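# Load slotted part into vise against jaw and stop

## Task

Take the block from the infeed plate and set it in the vise so it lies flat on the two low parallel bars between the jaws, with its milled slot facing down. Its long side must be pressed against the fixed jaw (the jaw not mounted on the air cylinder's rod), and one end must be pressed against the work stop (the short rod between the jaws). The V-block may be used as a place to set the part down and regrip. Finally release the part and back both arms away, so they hang in the air touching nothing.

## Robot and tools

Robot: two FANUC CRX-5iA arms, left_arm and right_arm, each carrying a Robotiq 2F-140 two-finger gripper. Base poses in the scene frame: left_arm at (+0.064, +0.318, 0) m, quat_wxyz (+0.995, 0, 0, -0.096); right_arm at (-0.058, -0.395, 0) m, quat_wxyz (+0.997, 0, 0, -0.078). Joint ranges (rad): waist and wrist roll about ±3.49 / ±3.93, shoulder ±3.14, elbow -1.187 to 4.328, forearm roll ±3.316, wrist pitch ±3.14. Load limits: 144 N m on waist, shoulder, elbow; 36 N m on the three wrist joints (a held part's weight counts).

Frame: one shared scene frame. Origin sits on the table surface midway between the arms, +z up, +x away from the robots over the table, left_arm on the +y side. The arm names do not mean left or right in a picture. Reported hand positions can be a little wrong, worse when reaching far.

Gripper frame: fingers extend along the gripper's +z, and they open/close along its y axis. end_effector_position is the spot between the pads when shut; fingertips stick out about 33 mm past it when shut and 9 mm when wide open. Closing pushes the tips roughly 24 mm further from the arm, so keep that much room above any surface before closing.

A row is 20 numbers: left_arm's 10 then right_arm's 10, always both. Each arm's 10: x, y, z (metres, scene frame, an absolute target for end_effector_position), qw, qx, qy, qz (absolute target orientation, w first), then gripper position, force_limit, speed, each from -1 to 1. position: +1 = open 140 mm, about -0.8 = pads touching, -1 = close until blocked. force_limit: about 14 N at -1, 60 N at 0, 107 N at +1. speed: about 30, 140, 250 mm/s at -1, 0, +1. To leave a gripper unchanged resend its previous three numbers; 0 is a real command. To hold an arm still, resend its last reported pose exactly, and keep sending the same quaternion each row to keep orientation (reported ones drift).

execute_actions(actions, pictures): actions holds zero or one item. Empty list: just read the state. An action {"rows": [...], "steps": n} has 1 to 15 rows and n ≤ 15 (default 15), each step 1/30 s; one row per step, the last repeated. A wait {"steps": n}, n ≤ 300, sends nothing and counts from the previous result, including your thinking time. pictures (boolean) toggles camera images, on by default. The whole call is rejected, sending nothing, if a target lies over 0.6 m from that arm's last reported position along any of its gripper axes. Every step the commanded pose is clipped to within 70 mm and 16 degrees of the measured pose; position wins over orientation if both cannot be met. After the last step an arm only continues to its final clipped pose, so read the result and send the remainder. The "Hand target" line shows what each arm is now driving toward.

move(target, speed): target is one 20-number row with absolute poses. speed in m/s, 0.002 to 0.5, default 0.25; rotation capped at twice that in rad/s. Both grippers follow straight paths ending together, lasting 0.5 to 10 s (cut off at 10 s). Rotation takes the shorter direction. No avoidance of obstacles or the other arm; hands lag, wander, and may exceed speed near full extension. Finger values apply at the start. The path begins once the robot is at rest (or after 3 s). Result has a "move:" line: done, off_target, moving, held or fault, plus limits such as paced (pose clipped) or held (a check blocked steps; afterwards the arm may jump quickly), and each gripper's remaining distance. An ending naming one arm means the other finished normally.

wait(seconds): 0 to 10 s of sim time, nothing new sent; arms settle on last clipped pose, fingers keep moving.

zoom_image(camera, region): camera is cam_head_left, cam_head_right, cam_left_wrist or cam_right_wrist (all 672x504); region [x0, y0, x1, y1] in pixels from top-left, at most 504 by 504. read_manual(section): only "licences"; no motion. finished_scene(scene): pass the current scene number; irreversible, reports success. Replying with no tool call ends the run.

Result lines: state line gives each gripper's pose. object_status: 0 moving, 1 blocked while opening, 2 blocked while closing (a grip), 3 reached target or pads met. Confirm a grip by status 2. position_measured is in counts (3 open, 230 pads meet), not linear. To squeeze harder, raise force_limit and switch position between -1 and -0.98. "pose unreachable" names an arm whose command the clearance check altered; HELD marks steps where your row was not (fully) sent. MOTOR HOT warns of heating from holding loads; OVER-TEMPERATURE FAULT means brakes applied until cool.

Cameras: calibration (K, distortion, T_world_to_cam) is given for each; real cameras may differ by a few degrees and millimetres. Wrist camera poses follow the arm joints.

Avoid: the arms are stiff, so commanding even slightly past a firm contact can trigger a fault; faster approaches hit harder. Contact torque at a load limit, or 150 N on the arm, stops it for 10 s and drops the rest of the call. Keep the arms from colliding. Never knock anything off the table. Avoid drops, slips and slams. Occasional disturbances may tug held or loose objects. The simulation keeps running while you write.

Each tool is called after "Emit:" in YAML: its name, and indented under it one key for each argument.

## Session

Emit:
execute_actions:
  actions: []

Scene clock: 0.00 s of 6600.00 s.
left_arm: end_effector_position=(+0.1260, +0.0011, +0.3424) position_measured=3 object_status=3 end_effector_quat_wxyz=(-0.065, +0.144, +0.977, +0.146) | right_arm: end_effector_position=(+0.4994, -0.9142, +0.1507) position_measured=3 object_status=3 end_effector_quat_wxyz=(-0.062, +0.896, +0.298, +0.324)
Joint positions: left_arm=[-0.863 -0.015  0.213 -0.089 -2.108 -0.841] | right_arm=[-0.748  0.765  0.833 -0.663 -1.527  3.108]
Joint velocities: left_arm=[ 0.     0.     0.001  0.    -0.    -0.001] | right_arm=[ 0.  0. -0.  0.  0. -0.]
Hand target (left_arm): +0.126, +0.001, +0.342; -0.065, +0.144, +0.977, +0.146
Hand target (right_arm): +0.499, -0.914, +0.151; -0.062, +0.896, +0.298, +0.324
camera_calibration (this result's frames):
cam_left_wrist: T_world_to_cam=[[0.32503, 0.911411, 0.25236, -0.124139], [0.906799, -0.376109, 0.190415, -0.175453], [0.268461, 0.166949, -0.948713, 0.478108], [0, 0, 0, 1]] pos_world=[0.0710963, -0.0326681, 0.518324]
cam_right_wrist: T_world_to_cam=[[0.558768, -0.823581, 0.0974301, -1.05225], [-0.746708, -0.550737, -0.372983, -0.0684958], [0.36084, 0.135659, -0.922709, 0.274197], [0, 0, 0, 1]] pos_world=[0.437876, -0.941533, 0.329977]

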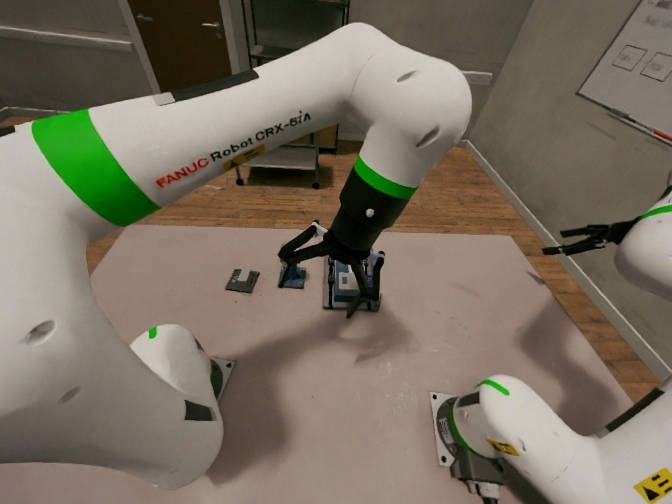

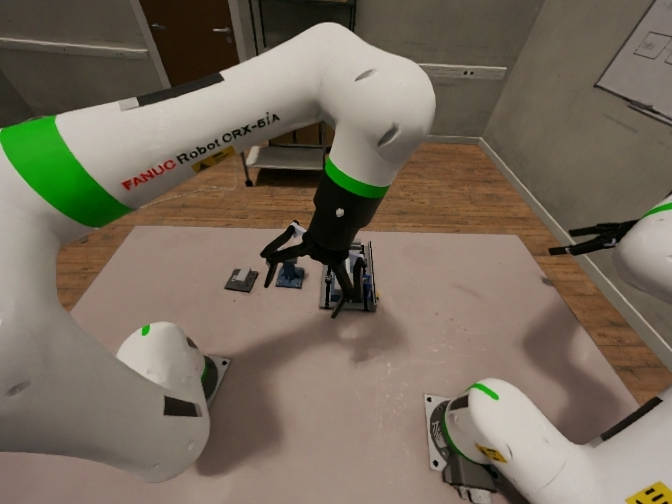

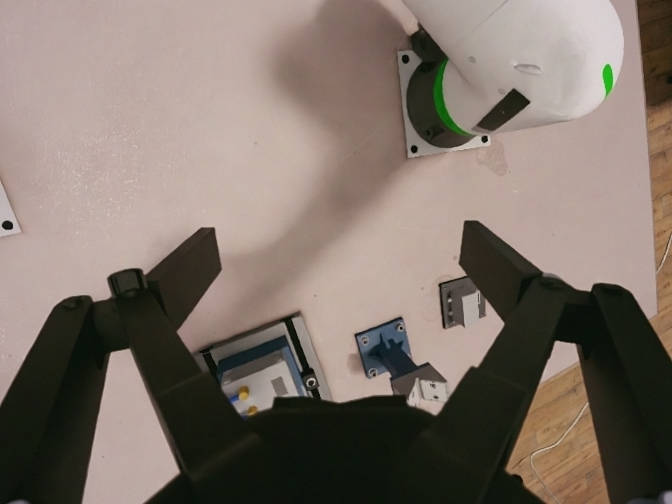

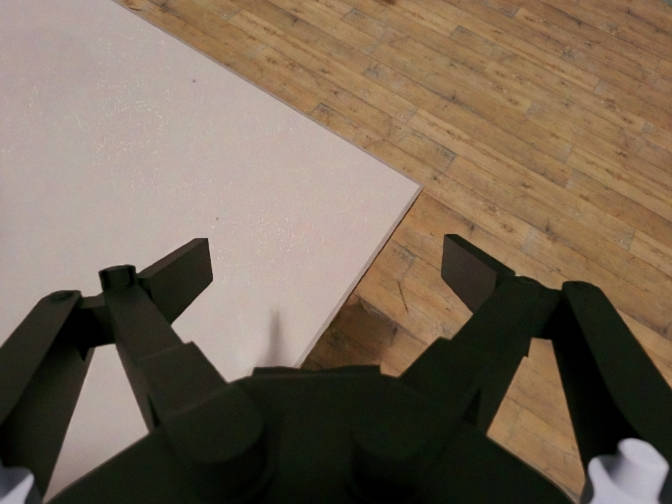

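Emit:
move:
  target: [0.41,0.3,0.2,0,0.62,-0.78,0,0.4,0,0,0.4994,-0.9142,0.1507,-0.062,0.896,0.298,0.324,1,0,0]
  speed: 0.4

Emit:
zoom_image:
  camera: "cam_left_wrist"
  region: [240,80,440,240]

Scene clock: 5.00 s of 6600.00 s.
left_arm: end_effector_position=(+0.4092, +0.3000, +0.1999) position_measured=78 object_status=3 end_effector_quat_wxyz=(+0.000, +0.622, -0.783, -0.001) | right_arm: end_effector_position=(+0.4994, -0.9142, +0.1507) position_measured=3 object_status=3 end_effector_quat_wxyz=(-0.062, +0.896, +0.298, +0.324)
Joint positions: left_arm=[ 0.523 -0.268 -0.323 -0.002 -1.517 -0.558] | right_arm=[-0.748  0.765  0.832 -0.663 -1.526  3.11 ]
Joint velocities: left_arm=[ 0.     0.001 -0.001  0.     0.     0.001] | right_arm=[ 0.    -0.001 -0.    -0.001 -0.     0.   ]
Hand target (left_arm): +0.409, +0.300, +0.200; -0.000, -0.622, +0.783, +0.001
Hand target (right_arm): +0.499, -0.914, +0.151; -0.062, +0.896, +0.298, +0.324
Off the commanded pose (left_arm): 0.001 m, 0 deg.
Off the commanded pose (right_arm): 0.000 m, 0 deg.
move: done
camera_calibration (this result's frames):
cam_left_wrist: T_world_to_cam=[[-0.967676, 0.252082, -0.00763233, 0.326134], [0.231211, 0.898833, 0.372345, -0.435115], [0.100721, 0.358544, -0.928063, 0.224063], [0, 0, 0, 1]] pos_world=[0.393627, 0.228547, 0.372446]
cam_right_wrist: T_world_to_cam=[[0.559163, -0.823179, 0.0985546, -1.05228], [-0.746139, -0.55149, -0.37301, -0.0694563], [0.361406, 0.135038, -0.922578, 0.273271], [0, 0, 0, 1]] pos_world=[0.437811, -0.941423, 0.329913]

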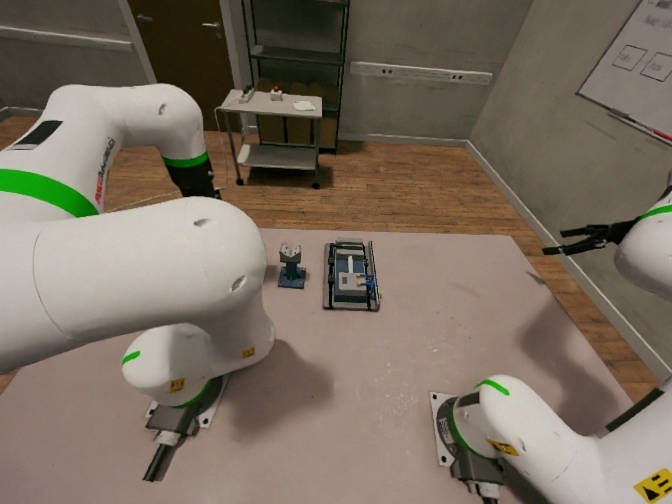

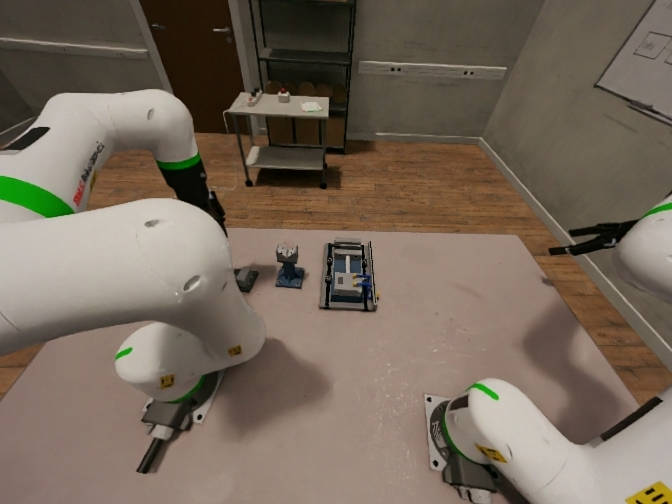

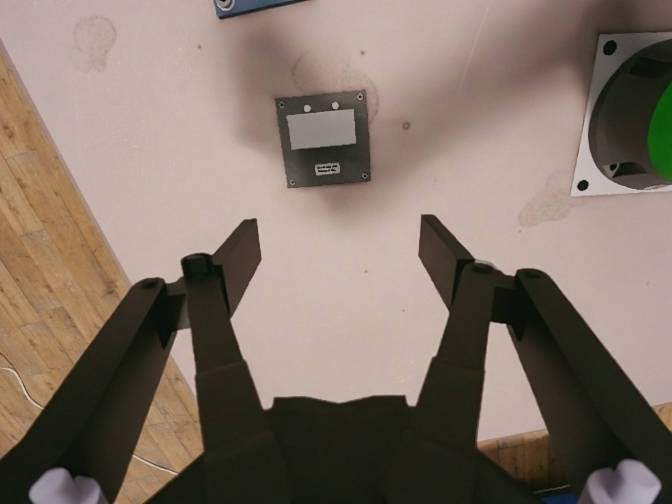

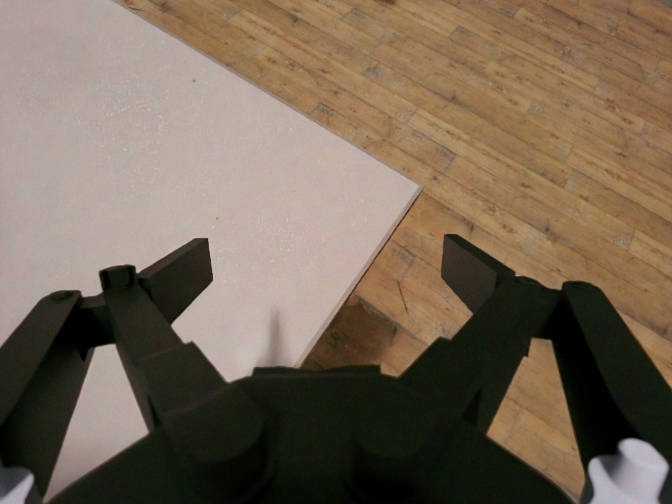

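Region (240, 80, 440, 240) of cam_left_wrist's 672x504 image, scaled by 2.520, with more detail than that image has; it fills the top 403 rows of this view, and the rest is white.

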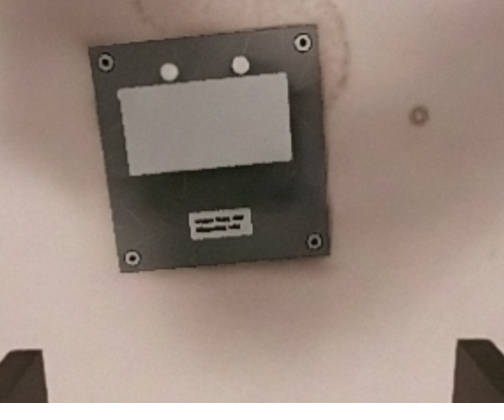

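Emit:
move:
  target: [0.412,0.29,0.09,0.22,0.624,-0.68,0.315,0.4,0,0,0.4994,-0.9142,0.1507,-0.062,0.896,0.298,0.324,1,0,0]

Scene clock: 21.33 s of 6600.00 s.
left_arm: end_effector_position=(+0.4115, +0.2891, +0.0899) position_measured=78 object_status=3 end_effector_quat_wxyz=(+0.221, +0.625, -0.680, +0.314) | right_arm: end_effector_position=(+0.4994, -0.9142, +0.1507) position_measured=3 object_status=3 end_effector_quat_wxyz=(-0.062, +0.896, +0.298, +0.324)
Joint positions: left_arm=[ 1.101  0.037 -0.738  0.534 -1.434 -1.245] | right_arm=[-0.748  0.765  0.832 -0.663 -1.526  3.11 ]
Joint velocities: left_arm=[ 0.001  0.001  0.001  0.    -0.    -0.001] | right_arm=[-0.     0.    -0.     0.001  0.     0.   ]
Hand target (left_arm): +0.412, +0.289, +0.090; +0.222, +0.625, -0.680, +0.314
Hand target (right_arm): +0.499, -0.914, +0.151; -0.062, +0.896, +0.298, +0.324
Off the commanded pose (left_arm): 0.001 m, 0 deg.
Off the commanded pose (right_arm): 0.000 m, 0 deg.
After step 90, 11.33 s passed at rest.
move: done
camera_calibration (this result's frames):
cam_left_wrist: T_world_to_cam=[[-0.983751, 0.0352662, -0.176042, 0.414751], [0.100742, 0.920039, -0.378654, -0.269851], [0.148612, -0.390236, -0.908642, 0.320666], [0, 0, 0, 1]] pos_world=[0.387542, 0.358782, 0.262205]
cam_right_wrist: T_world_to_cam=[[0.559152, -0.823186, 0.0985556, -1.05228], [-0.746146, -0.55148, -0.37301, -0.0694524], [0.361408, 0.135032, -0.922578, 0.273268], [0, 0, 0, 1]] pos_world=[0.437804, -0.941428, 0.329913]

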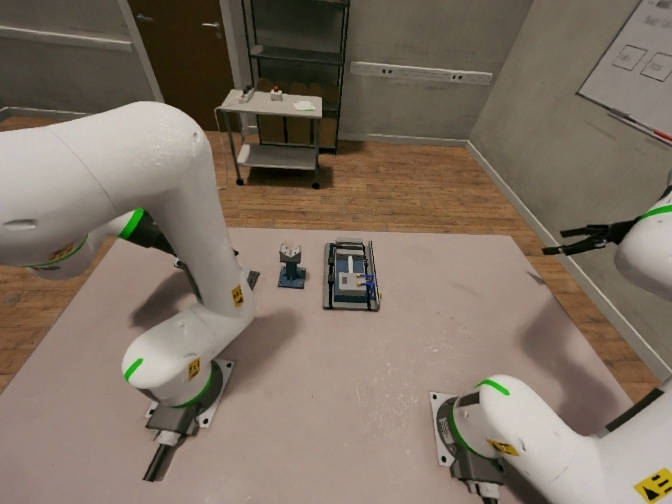

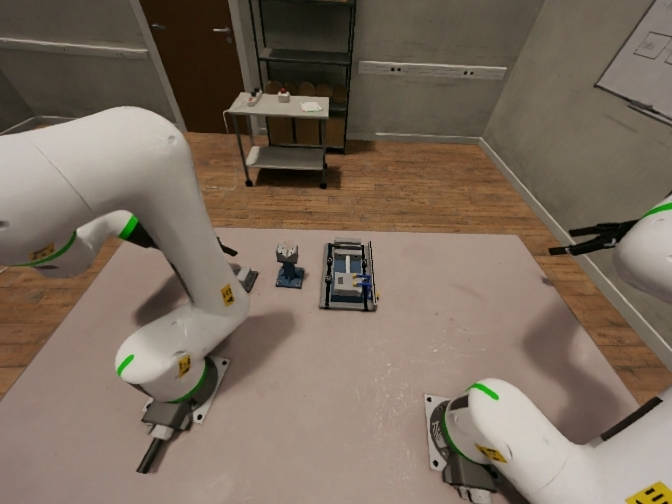

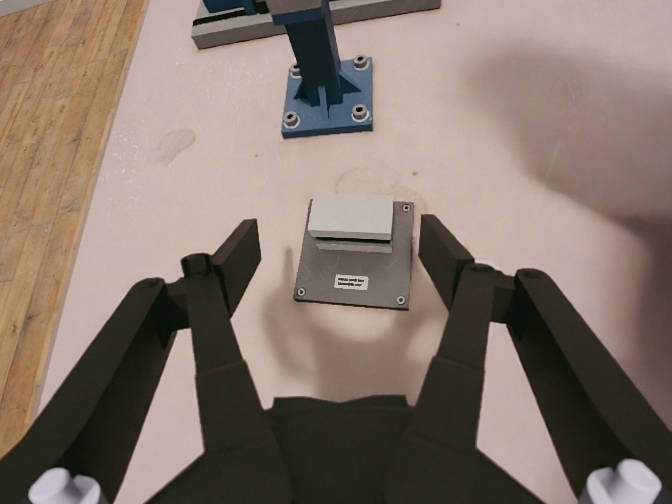

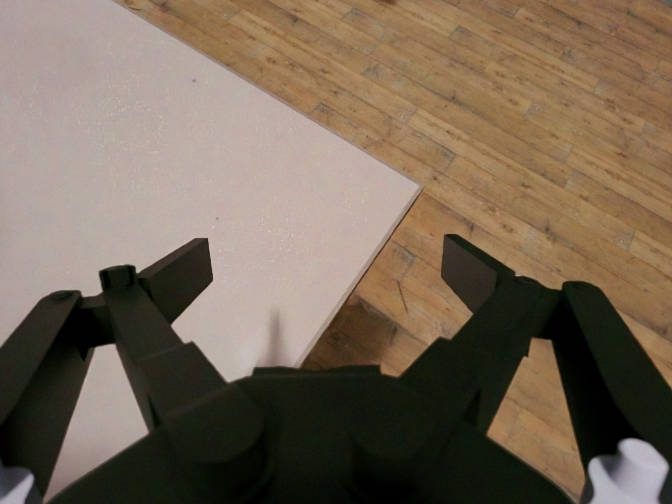

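Emit:
zoom_image:
  camera: "cam_left_wrist"
  region: [280,180,430,300]

Emit:
move:
  target: [0.407,0.2,0.11,-0.291,0.6,-0.702,-0.249,0.4,0,0,0.4994,-0.9142,0.1507,-0.062,0.896,0.298,0.324,1,0,0]

Region (280, 180, 430, 300) of cam_left_wrist's 672x504 image, scaled by 3.360, with more detail than that image has; it fills the top 403 rows of this view, and the rest is white.

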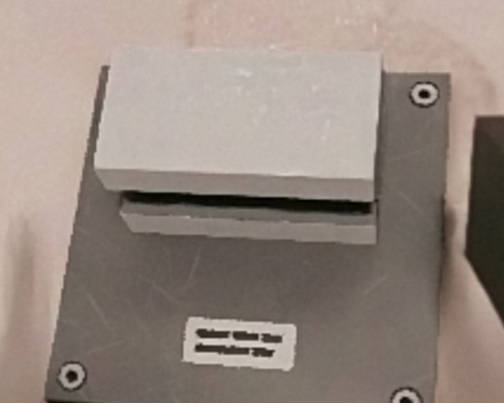

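Scene clock: 31.13 s of 6600.00 s.
left_arm: end_effector_position=(+0.4079, +0.2013, +0.1107) position_measured=78 object_status=3 end_effector_quat_wxyz=(-0.293, +0.600, -0.702, -0.246) | right_arm: end_effector_position=(+0.4994, -0.9142, +0.1507) position_measured=3 object_status=3 end_effector_quat_wxyz=(-0.062, +0.896, +0.298, +0.324)
Joint positions: left_arm=[-0.471  0.214 -0.135 -0.672 -1.648  0.604] | right_arm=[-0.748  0.765  0.832 -0.663 -1.526  3.11 ]
Joint velocities: left_arm=[-0.     0.001 -0.    -0.    -0.001  0.001] | right_arm=[-0.    -0.    -0.001 -0.001 -0.    -0.001]
Hand target (left_arm): +0.408, +0.201, +0.111; +0.293, -0.600, +0.702, +0.246
Hand target (right_arm): +0.499, -0.914, +0.151; -0.062, +0.896, +0.298, +0.324
Off the commanded pose (left_arm): 0.002 m, 0 deg.
Off the commanded pose (right_arm): 0.000 m, 0 deg.
After step 90, 3.30 s passed at rest.
move: done
camera_calibration (this result's frames):
cam_left_wrist: T_world_to_cam=[[-0.983013, 0.183431, 0.00624536, 0.367596], [0.0779612, 0.386508, 0.918985, -0.207746], [0.166156, 0.903861, -0.394243, -0.0187464], [0, 0, 0, 1]] pos_world=[0.380662, 0.0298116, 0.181229]
cam_right_wrist: T_world_to_cam=[[0.559152, -0.823187, 0.0985554, -1.05229], [-0.746146, -0.55148, -0.37301, -0.0694522], [0.361408, 0.135032, -0.922578, 0.273268], [0, 0, 0, 1]] pos_world=[0.437804, -0.941429, 0.329913]

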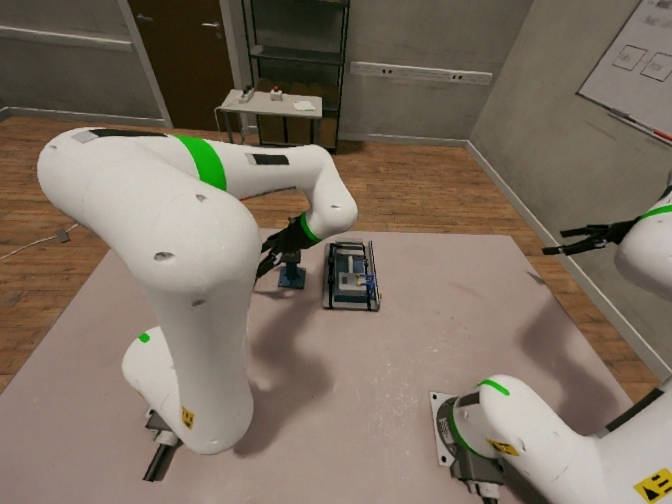

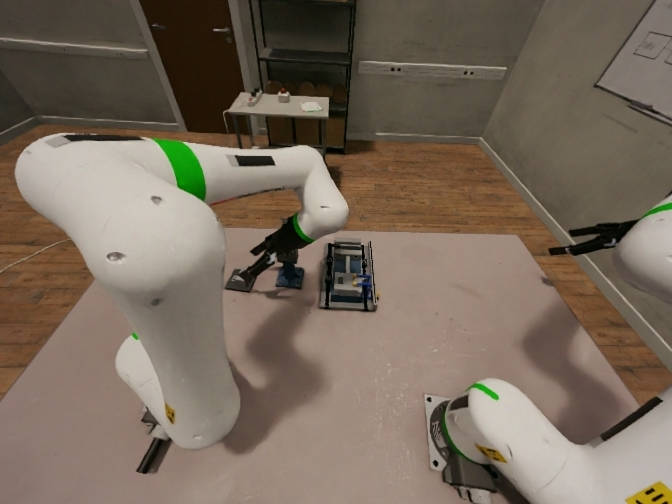

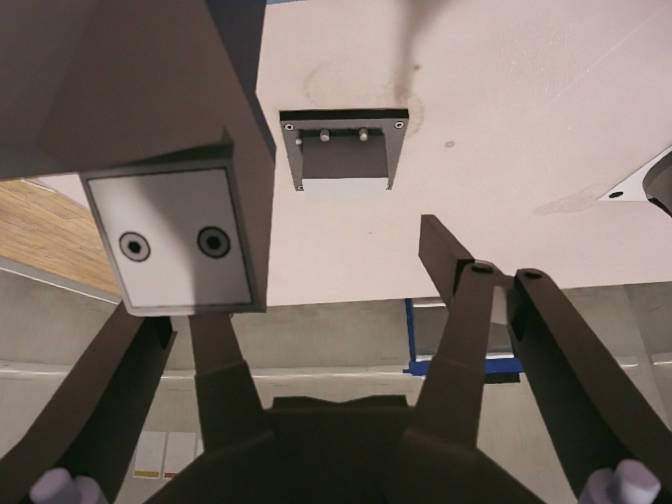

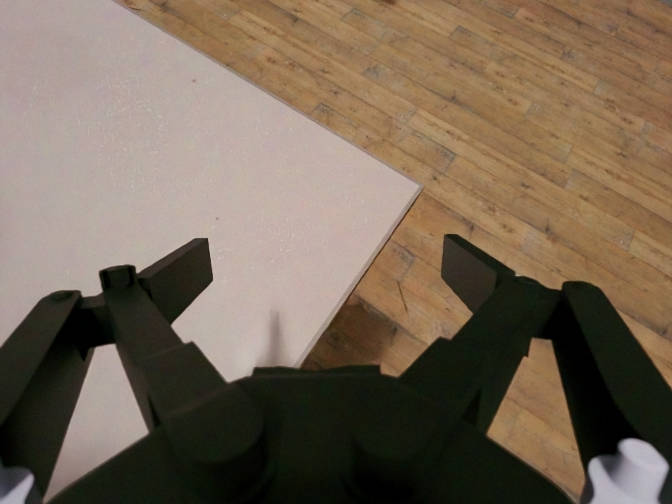

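Emit:
move:
  target: [0.411,0.245,0.13,0,0.65,-0.76,0,0.4,0,0,0.4994,-0.9142,0.1507,-0.062,0.896,0.298,0.324,1,0,0]
  speed: 0.4

Emit:
move:
  target: [0.411,0.244,0.054,0,0.65,-0.76,0,0.4,0,0,0.4994,-0.9142,0.1507,-0.062,0.896,0.298,0.324,1,0,0]
  speed: 0.1

Emit:
move:
  target: [0.411,0.244,0.054,0,0.65,-0.76,0,-1,0,0,0.4994,-0.9142,0.1507,-0.062,0.896,0.298,0.324,1,0,0]

Scene clock: 38.40 s of 6600.00 s.
left_arm: end_effector_position=(+0.4105, +0.2447, +0.1295) position_measured=78 object_status=3 end_effector_quat_wxyz=(+0.000, +0.651, -0.759, -0.001) | right_arm: end_effector_position=(+0.4994, -0.9142, +0.1507) position_measured=3 object_status=3 end_effector_quat_wxyz=(-0.062, +0.896, +0.298, +0.324)
Joint positions: left_arm=[ 0.357 -0.217 -0.449 -0.002 -1.34  -0.317] | right_arm=[-0.748  0.765  0.832 -0.663 -1.526  3.11 ]
Joint velocities: left_arm=[ 0.001  0.001 -0.001  0.001  0.001 -0.   ] | right_arm=[ 0.     0.    -0.002  0.     0.     0.   ]
Hand target (left_arm): +0.411, +0.245, +0.130; -0.000, -0.651, +0.759, +0.001
Hand target (right_arm): +0.499, -0.914, +0.151; -0.062, +0.896, +0.298, +0.324
Off the commanded pose (left_arm): 0.001 m, 0 deg.
Off the commanded pose (right_arm): 0.000 m, 0 deg.
After step 90, 2.70 s passed at rest.
move: done
camera_calibration (this result's frames):
cam_left_wrist: T_world_to_cam=[[-0.983747, 0.179392, -0.00770608, 0.365204], [0.163671, 0.913532, 0.372385, -0.335365], [0.0738428, 0.365072, -0.928046, 0.187862], [0, 0, 0, 1]] pos_world=[0.400286, 0.172269, 0.302044]
cam_right_wrist: T_world_to_cam=[[0.559151, -0.823187, 0.0985555, -1.05229], [-0.746146, -0.55148, -0.37301, -0.0694521], [0.361408, 0.135032, -0.922578, 0.273268], [0, 0, 0, 1]] pos_world=[0.437804, -0.941429, 0.329913]

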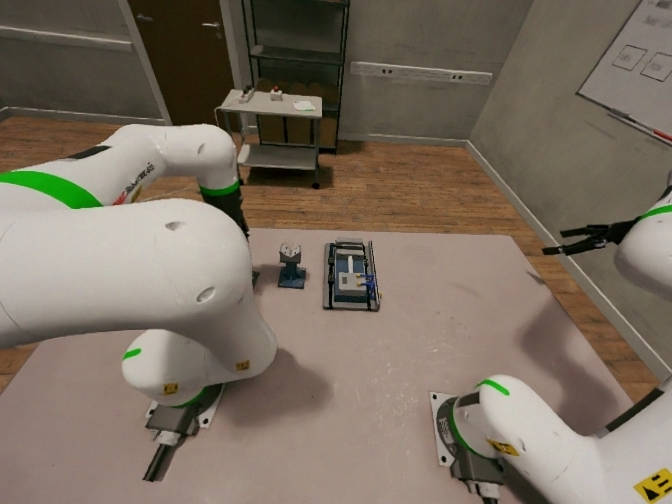

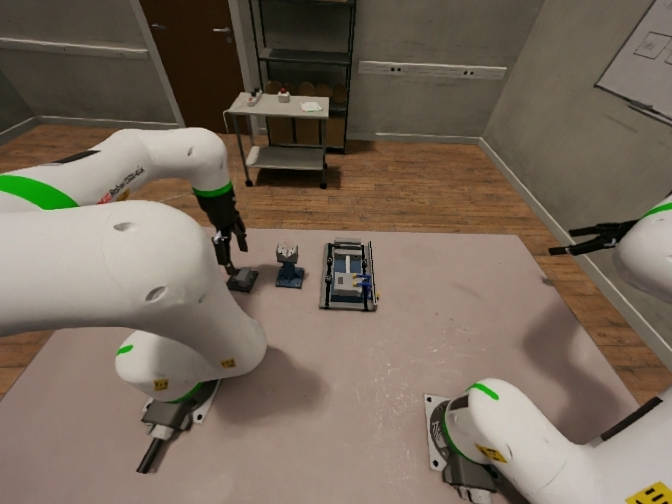

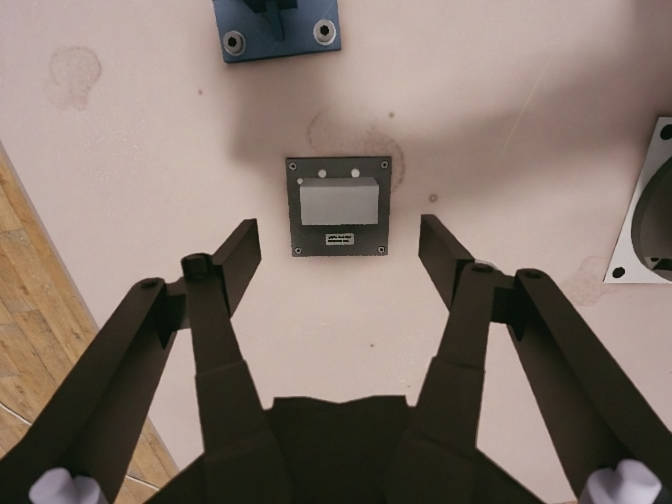

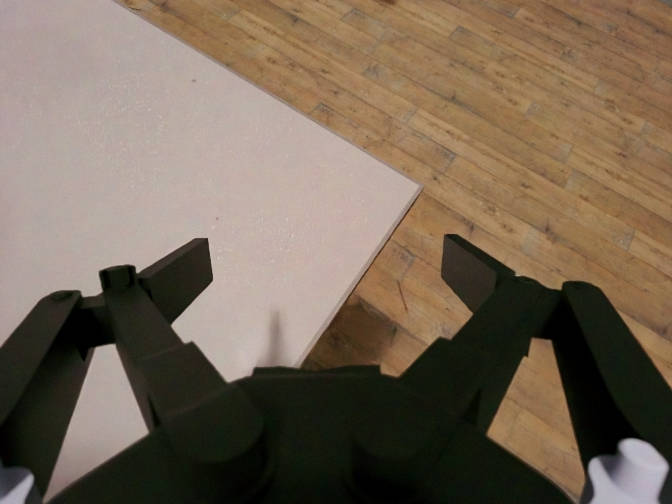

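Scene clock: 39.47 s of 6600.00 s.
left_arm: end_effector_position=(+0.4109, +0.2440, +0.0541) position_measured=78 object_status=3 end_effector_quat_wxyz=(+0.000, +0.650, -0.760, +0.000) | right_arm: end_effector_position=(+0.4994, -0.9142, +0.1507) position_measured=3 object_status=3 end_effector_quat_wxyz=(-0.062, +0.896, +0.298, +0.324)
Joint positions: left_arm=[ 0.357 -0.149 -0.58   0.    -1.139 -0.321] | right_arm=[-0.748  0.765  0.832 -0.663 -1.526  3.11 ]
Joint velocities: left_arm=[ 0.  0. -0. -0.  0. -0.] | right_arm=[-0.    -0.     0.001 -0.     0.001 -0.   ]
Hand target (left_arm): +0.411, +0.244, +0.054; -0.000, -0.650, +0.760, -0.000
Hand target (right_arm): +0.499, -0.914, +0.151; -0.062, +0.896, +0.298, +0.324
Off the commanded pose (left_arm): 0.000 m, 0 deg.
Off the commanded pose (right_arm): 0.000 m, 0 deg.
move: done
camera_calibration (this result's frames):
cam_left_wrist: T_world_to_cam=[[-0.983252, 0.181974, -0.0100381, 0.364392], [0.165327, 0.91377, 0.371068, -0.307406], [0.0766973, 0.363193, -0.928552, 0.117434], [0, 0, 0, 1]] pos_world=[0.400105, 0.171937, 0.22677]
cam_right_wrist: T_world_to_cam=[[0.559152, -0.823187, 0.0985557, -1.05229], [-0.746146, -0.55148, -0.37301, -0.0694524], [0.361408, 0.135032, -0.922578, 0.273268], [0, 0, 0, 1]] pos_world=[0.437804, -0.941429, 0.329913]

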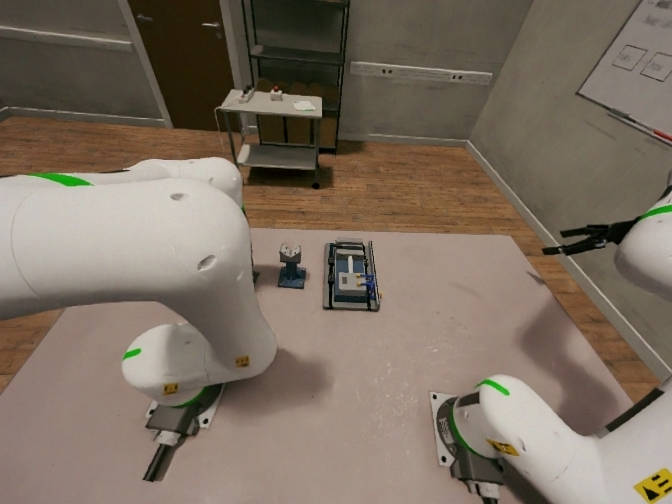

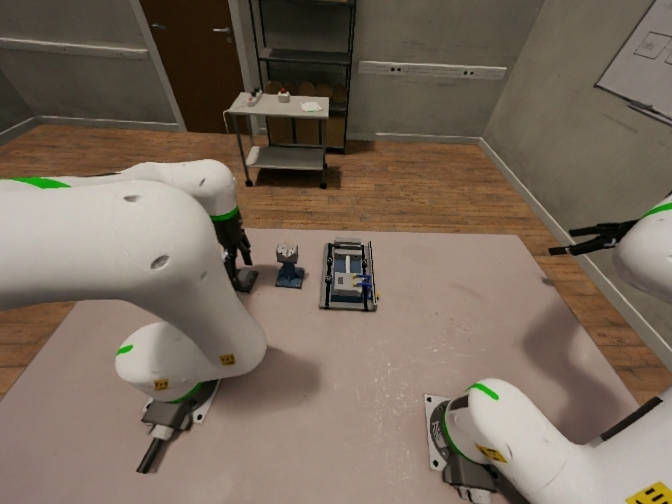

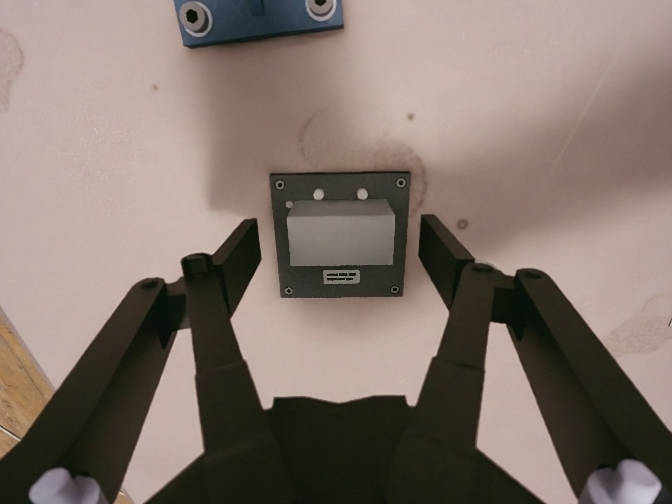

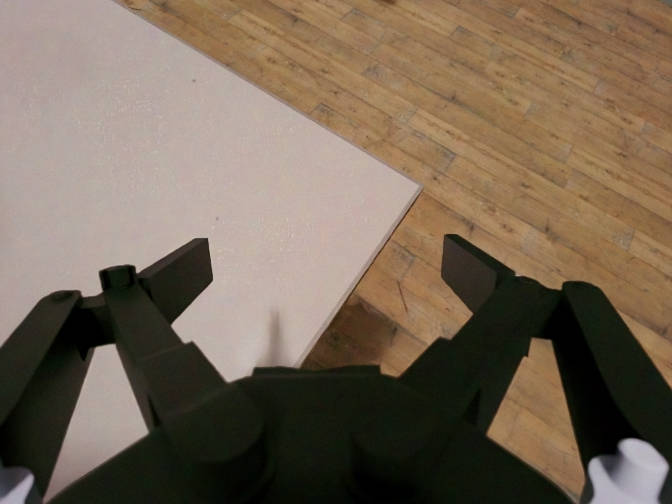

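Scene clock: 40.17 s of 6600.00 s.
left_arm: end_effector_position=(+0.4110, +0.2440, +0.0540) position_measured=143 object_status=2 end_effector_quat_wxyz=(-0.000, +0.650, -0.760, +0.000) | right_arm: end_effector_position=(+0.4994, -0.9142, +0.1507) position_measured=3 object_status=3 end_effector_quat_wxyz=(-0.062, +0.896, +0.298, +0.324)
Joint positions: left_arm=[ 0.357 -0.148 -0.58   0.    -1.139 -0.321] | right_arm=[-0.748  0.765  0.832 -0.663 -1.526  3.11 ]
Joint velocities: left_arm=[ 0.    -0.     0.    -0.001 -0.001  0.003] | right_arm=[ 0. -0. -0. -0.  0.  0.]
Hand target (left_arm): +0.411, +0.244, +0.054; -0.000, -0.650, +0.760, -0.000
Hand target (right_arm): +0.499, -0.914, +0.151; -0.062, +0.896, +0.298, +0.324
Off the commanded pose (left_arm): 0.000 m, 0 deg.
Off the commanded pose (right_arm): 0.000 m, 0 deg.
move: done
camera_calibration (this result's frames):
cam_left_wrist: T_world_to_cam=[[-0.983228, 0.182107, -0.0100028, 0.364478], [0.165457, 0.913717, 0.371141, -0.307445], [0.0767273, 0.363261, -0.928523, 0.117293], [0, 0, 0, 1]] pos_world=[0.400234, 0.171936, 0.22666]
cam_right_wrist: T_world_to_cam=[[0.559151, -0.823187, 0.098556, -1.05229], [-0.746146, -0.55148, -0.37301, -0.0694523], [0.361409, 0.135032, -0.922578, 0.273268], [0, 0, 0, 1]] pos_world=[0.437804, -0.941429, 0.329913]

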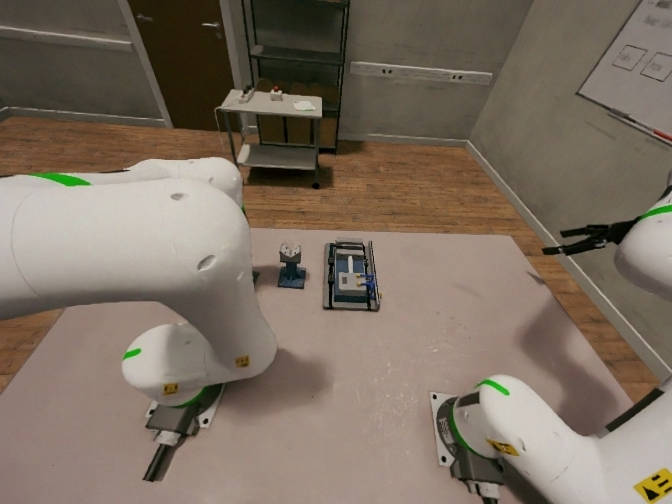

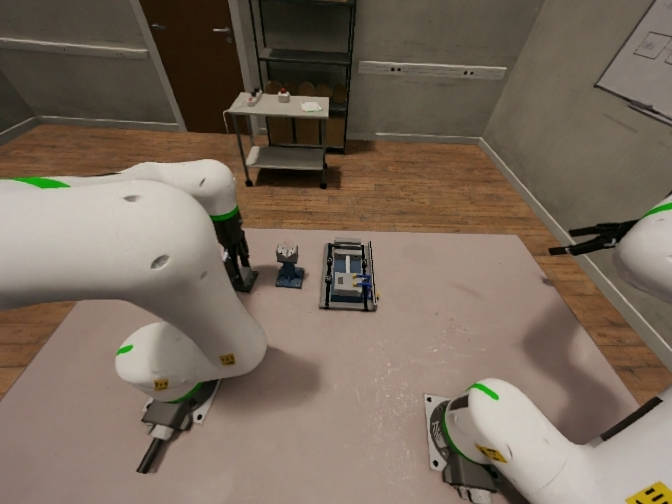

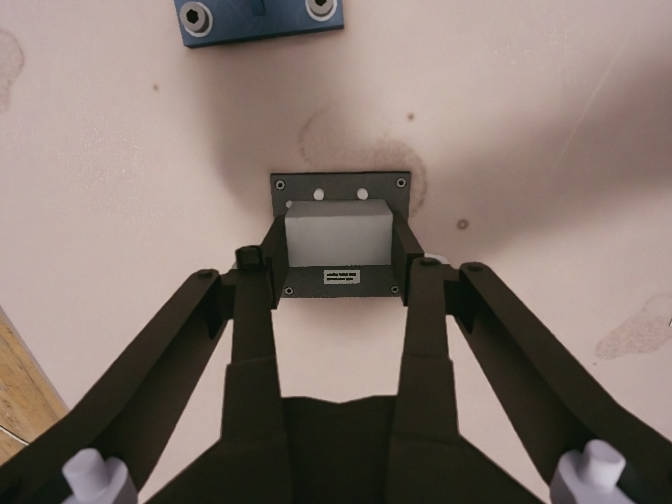

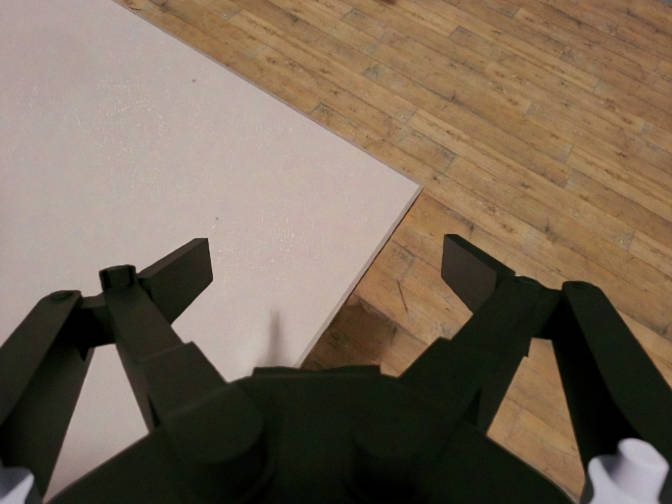

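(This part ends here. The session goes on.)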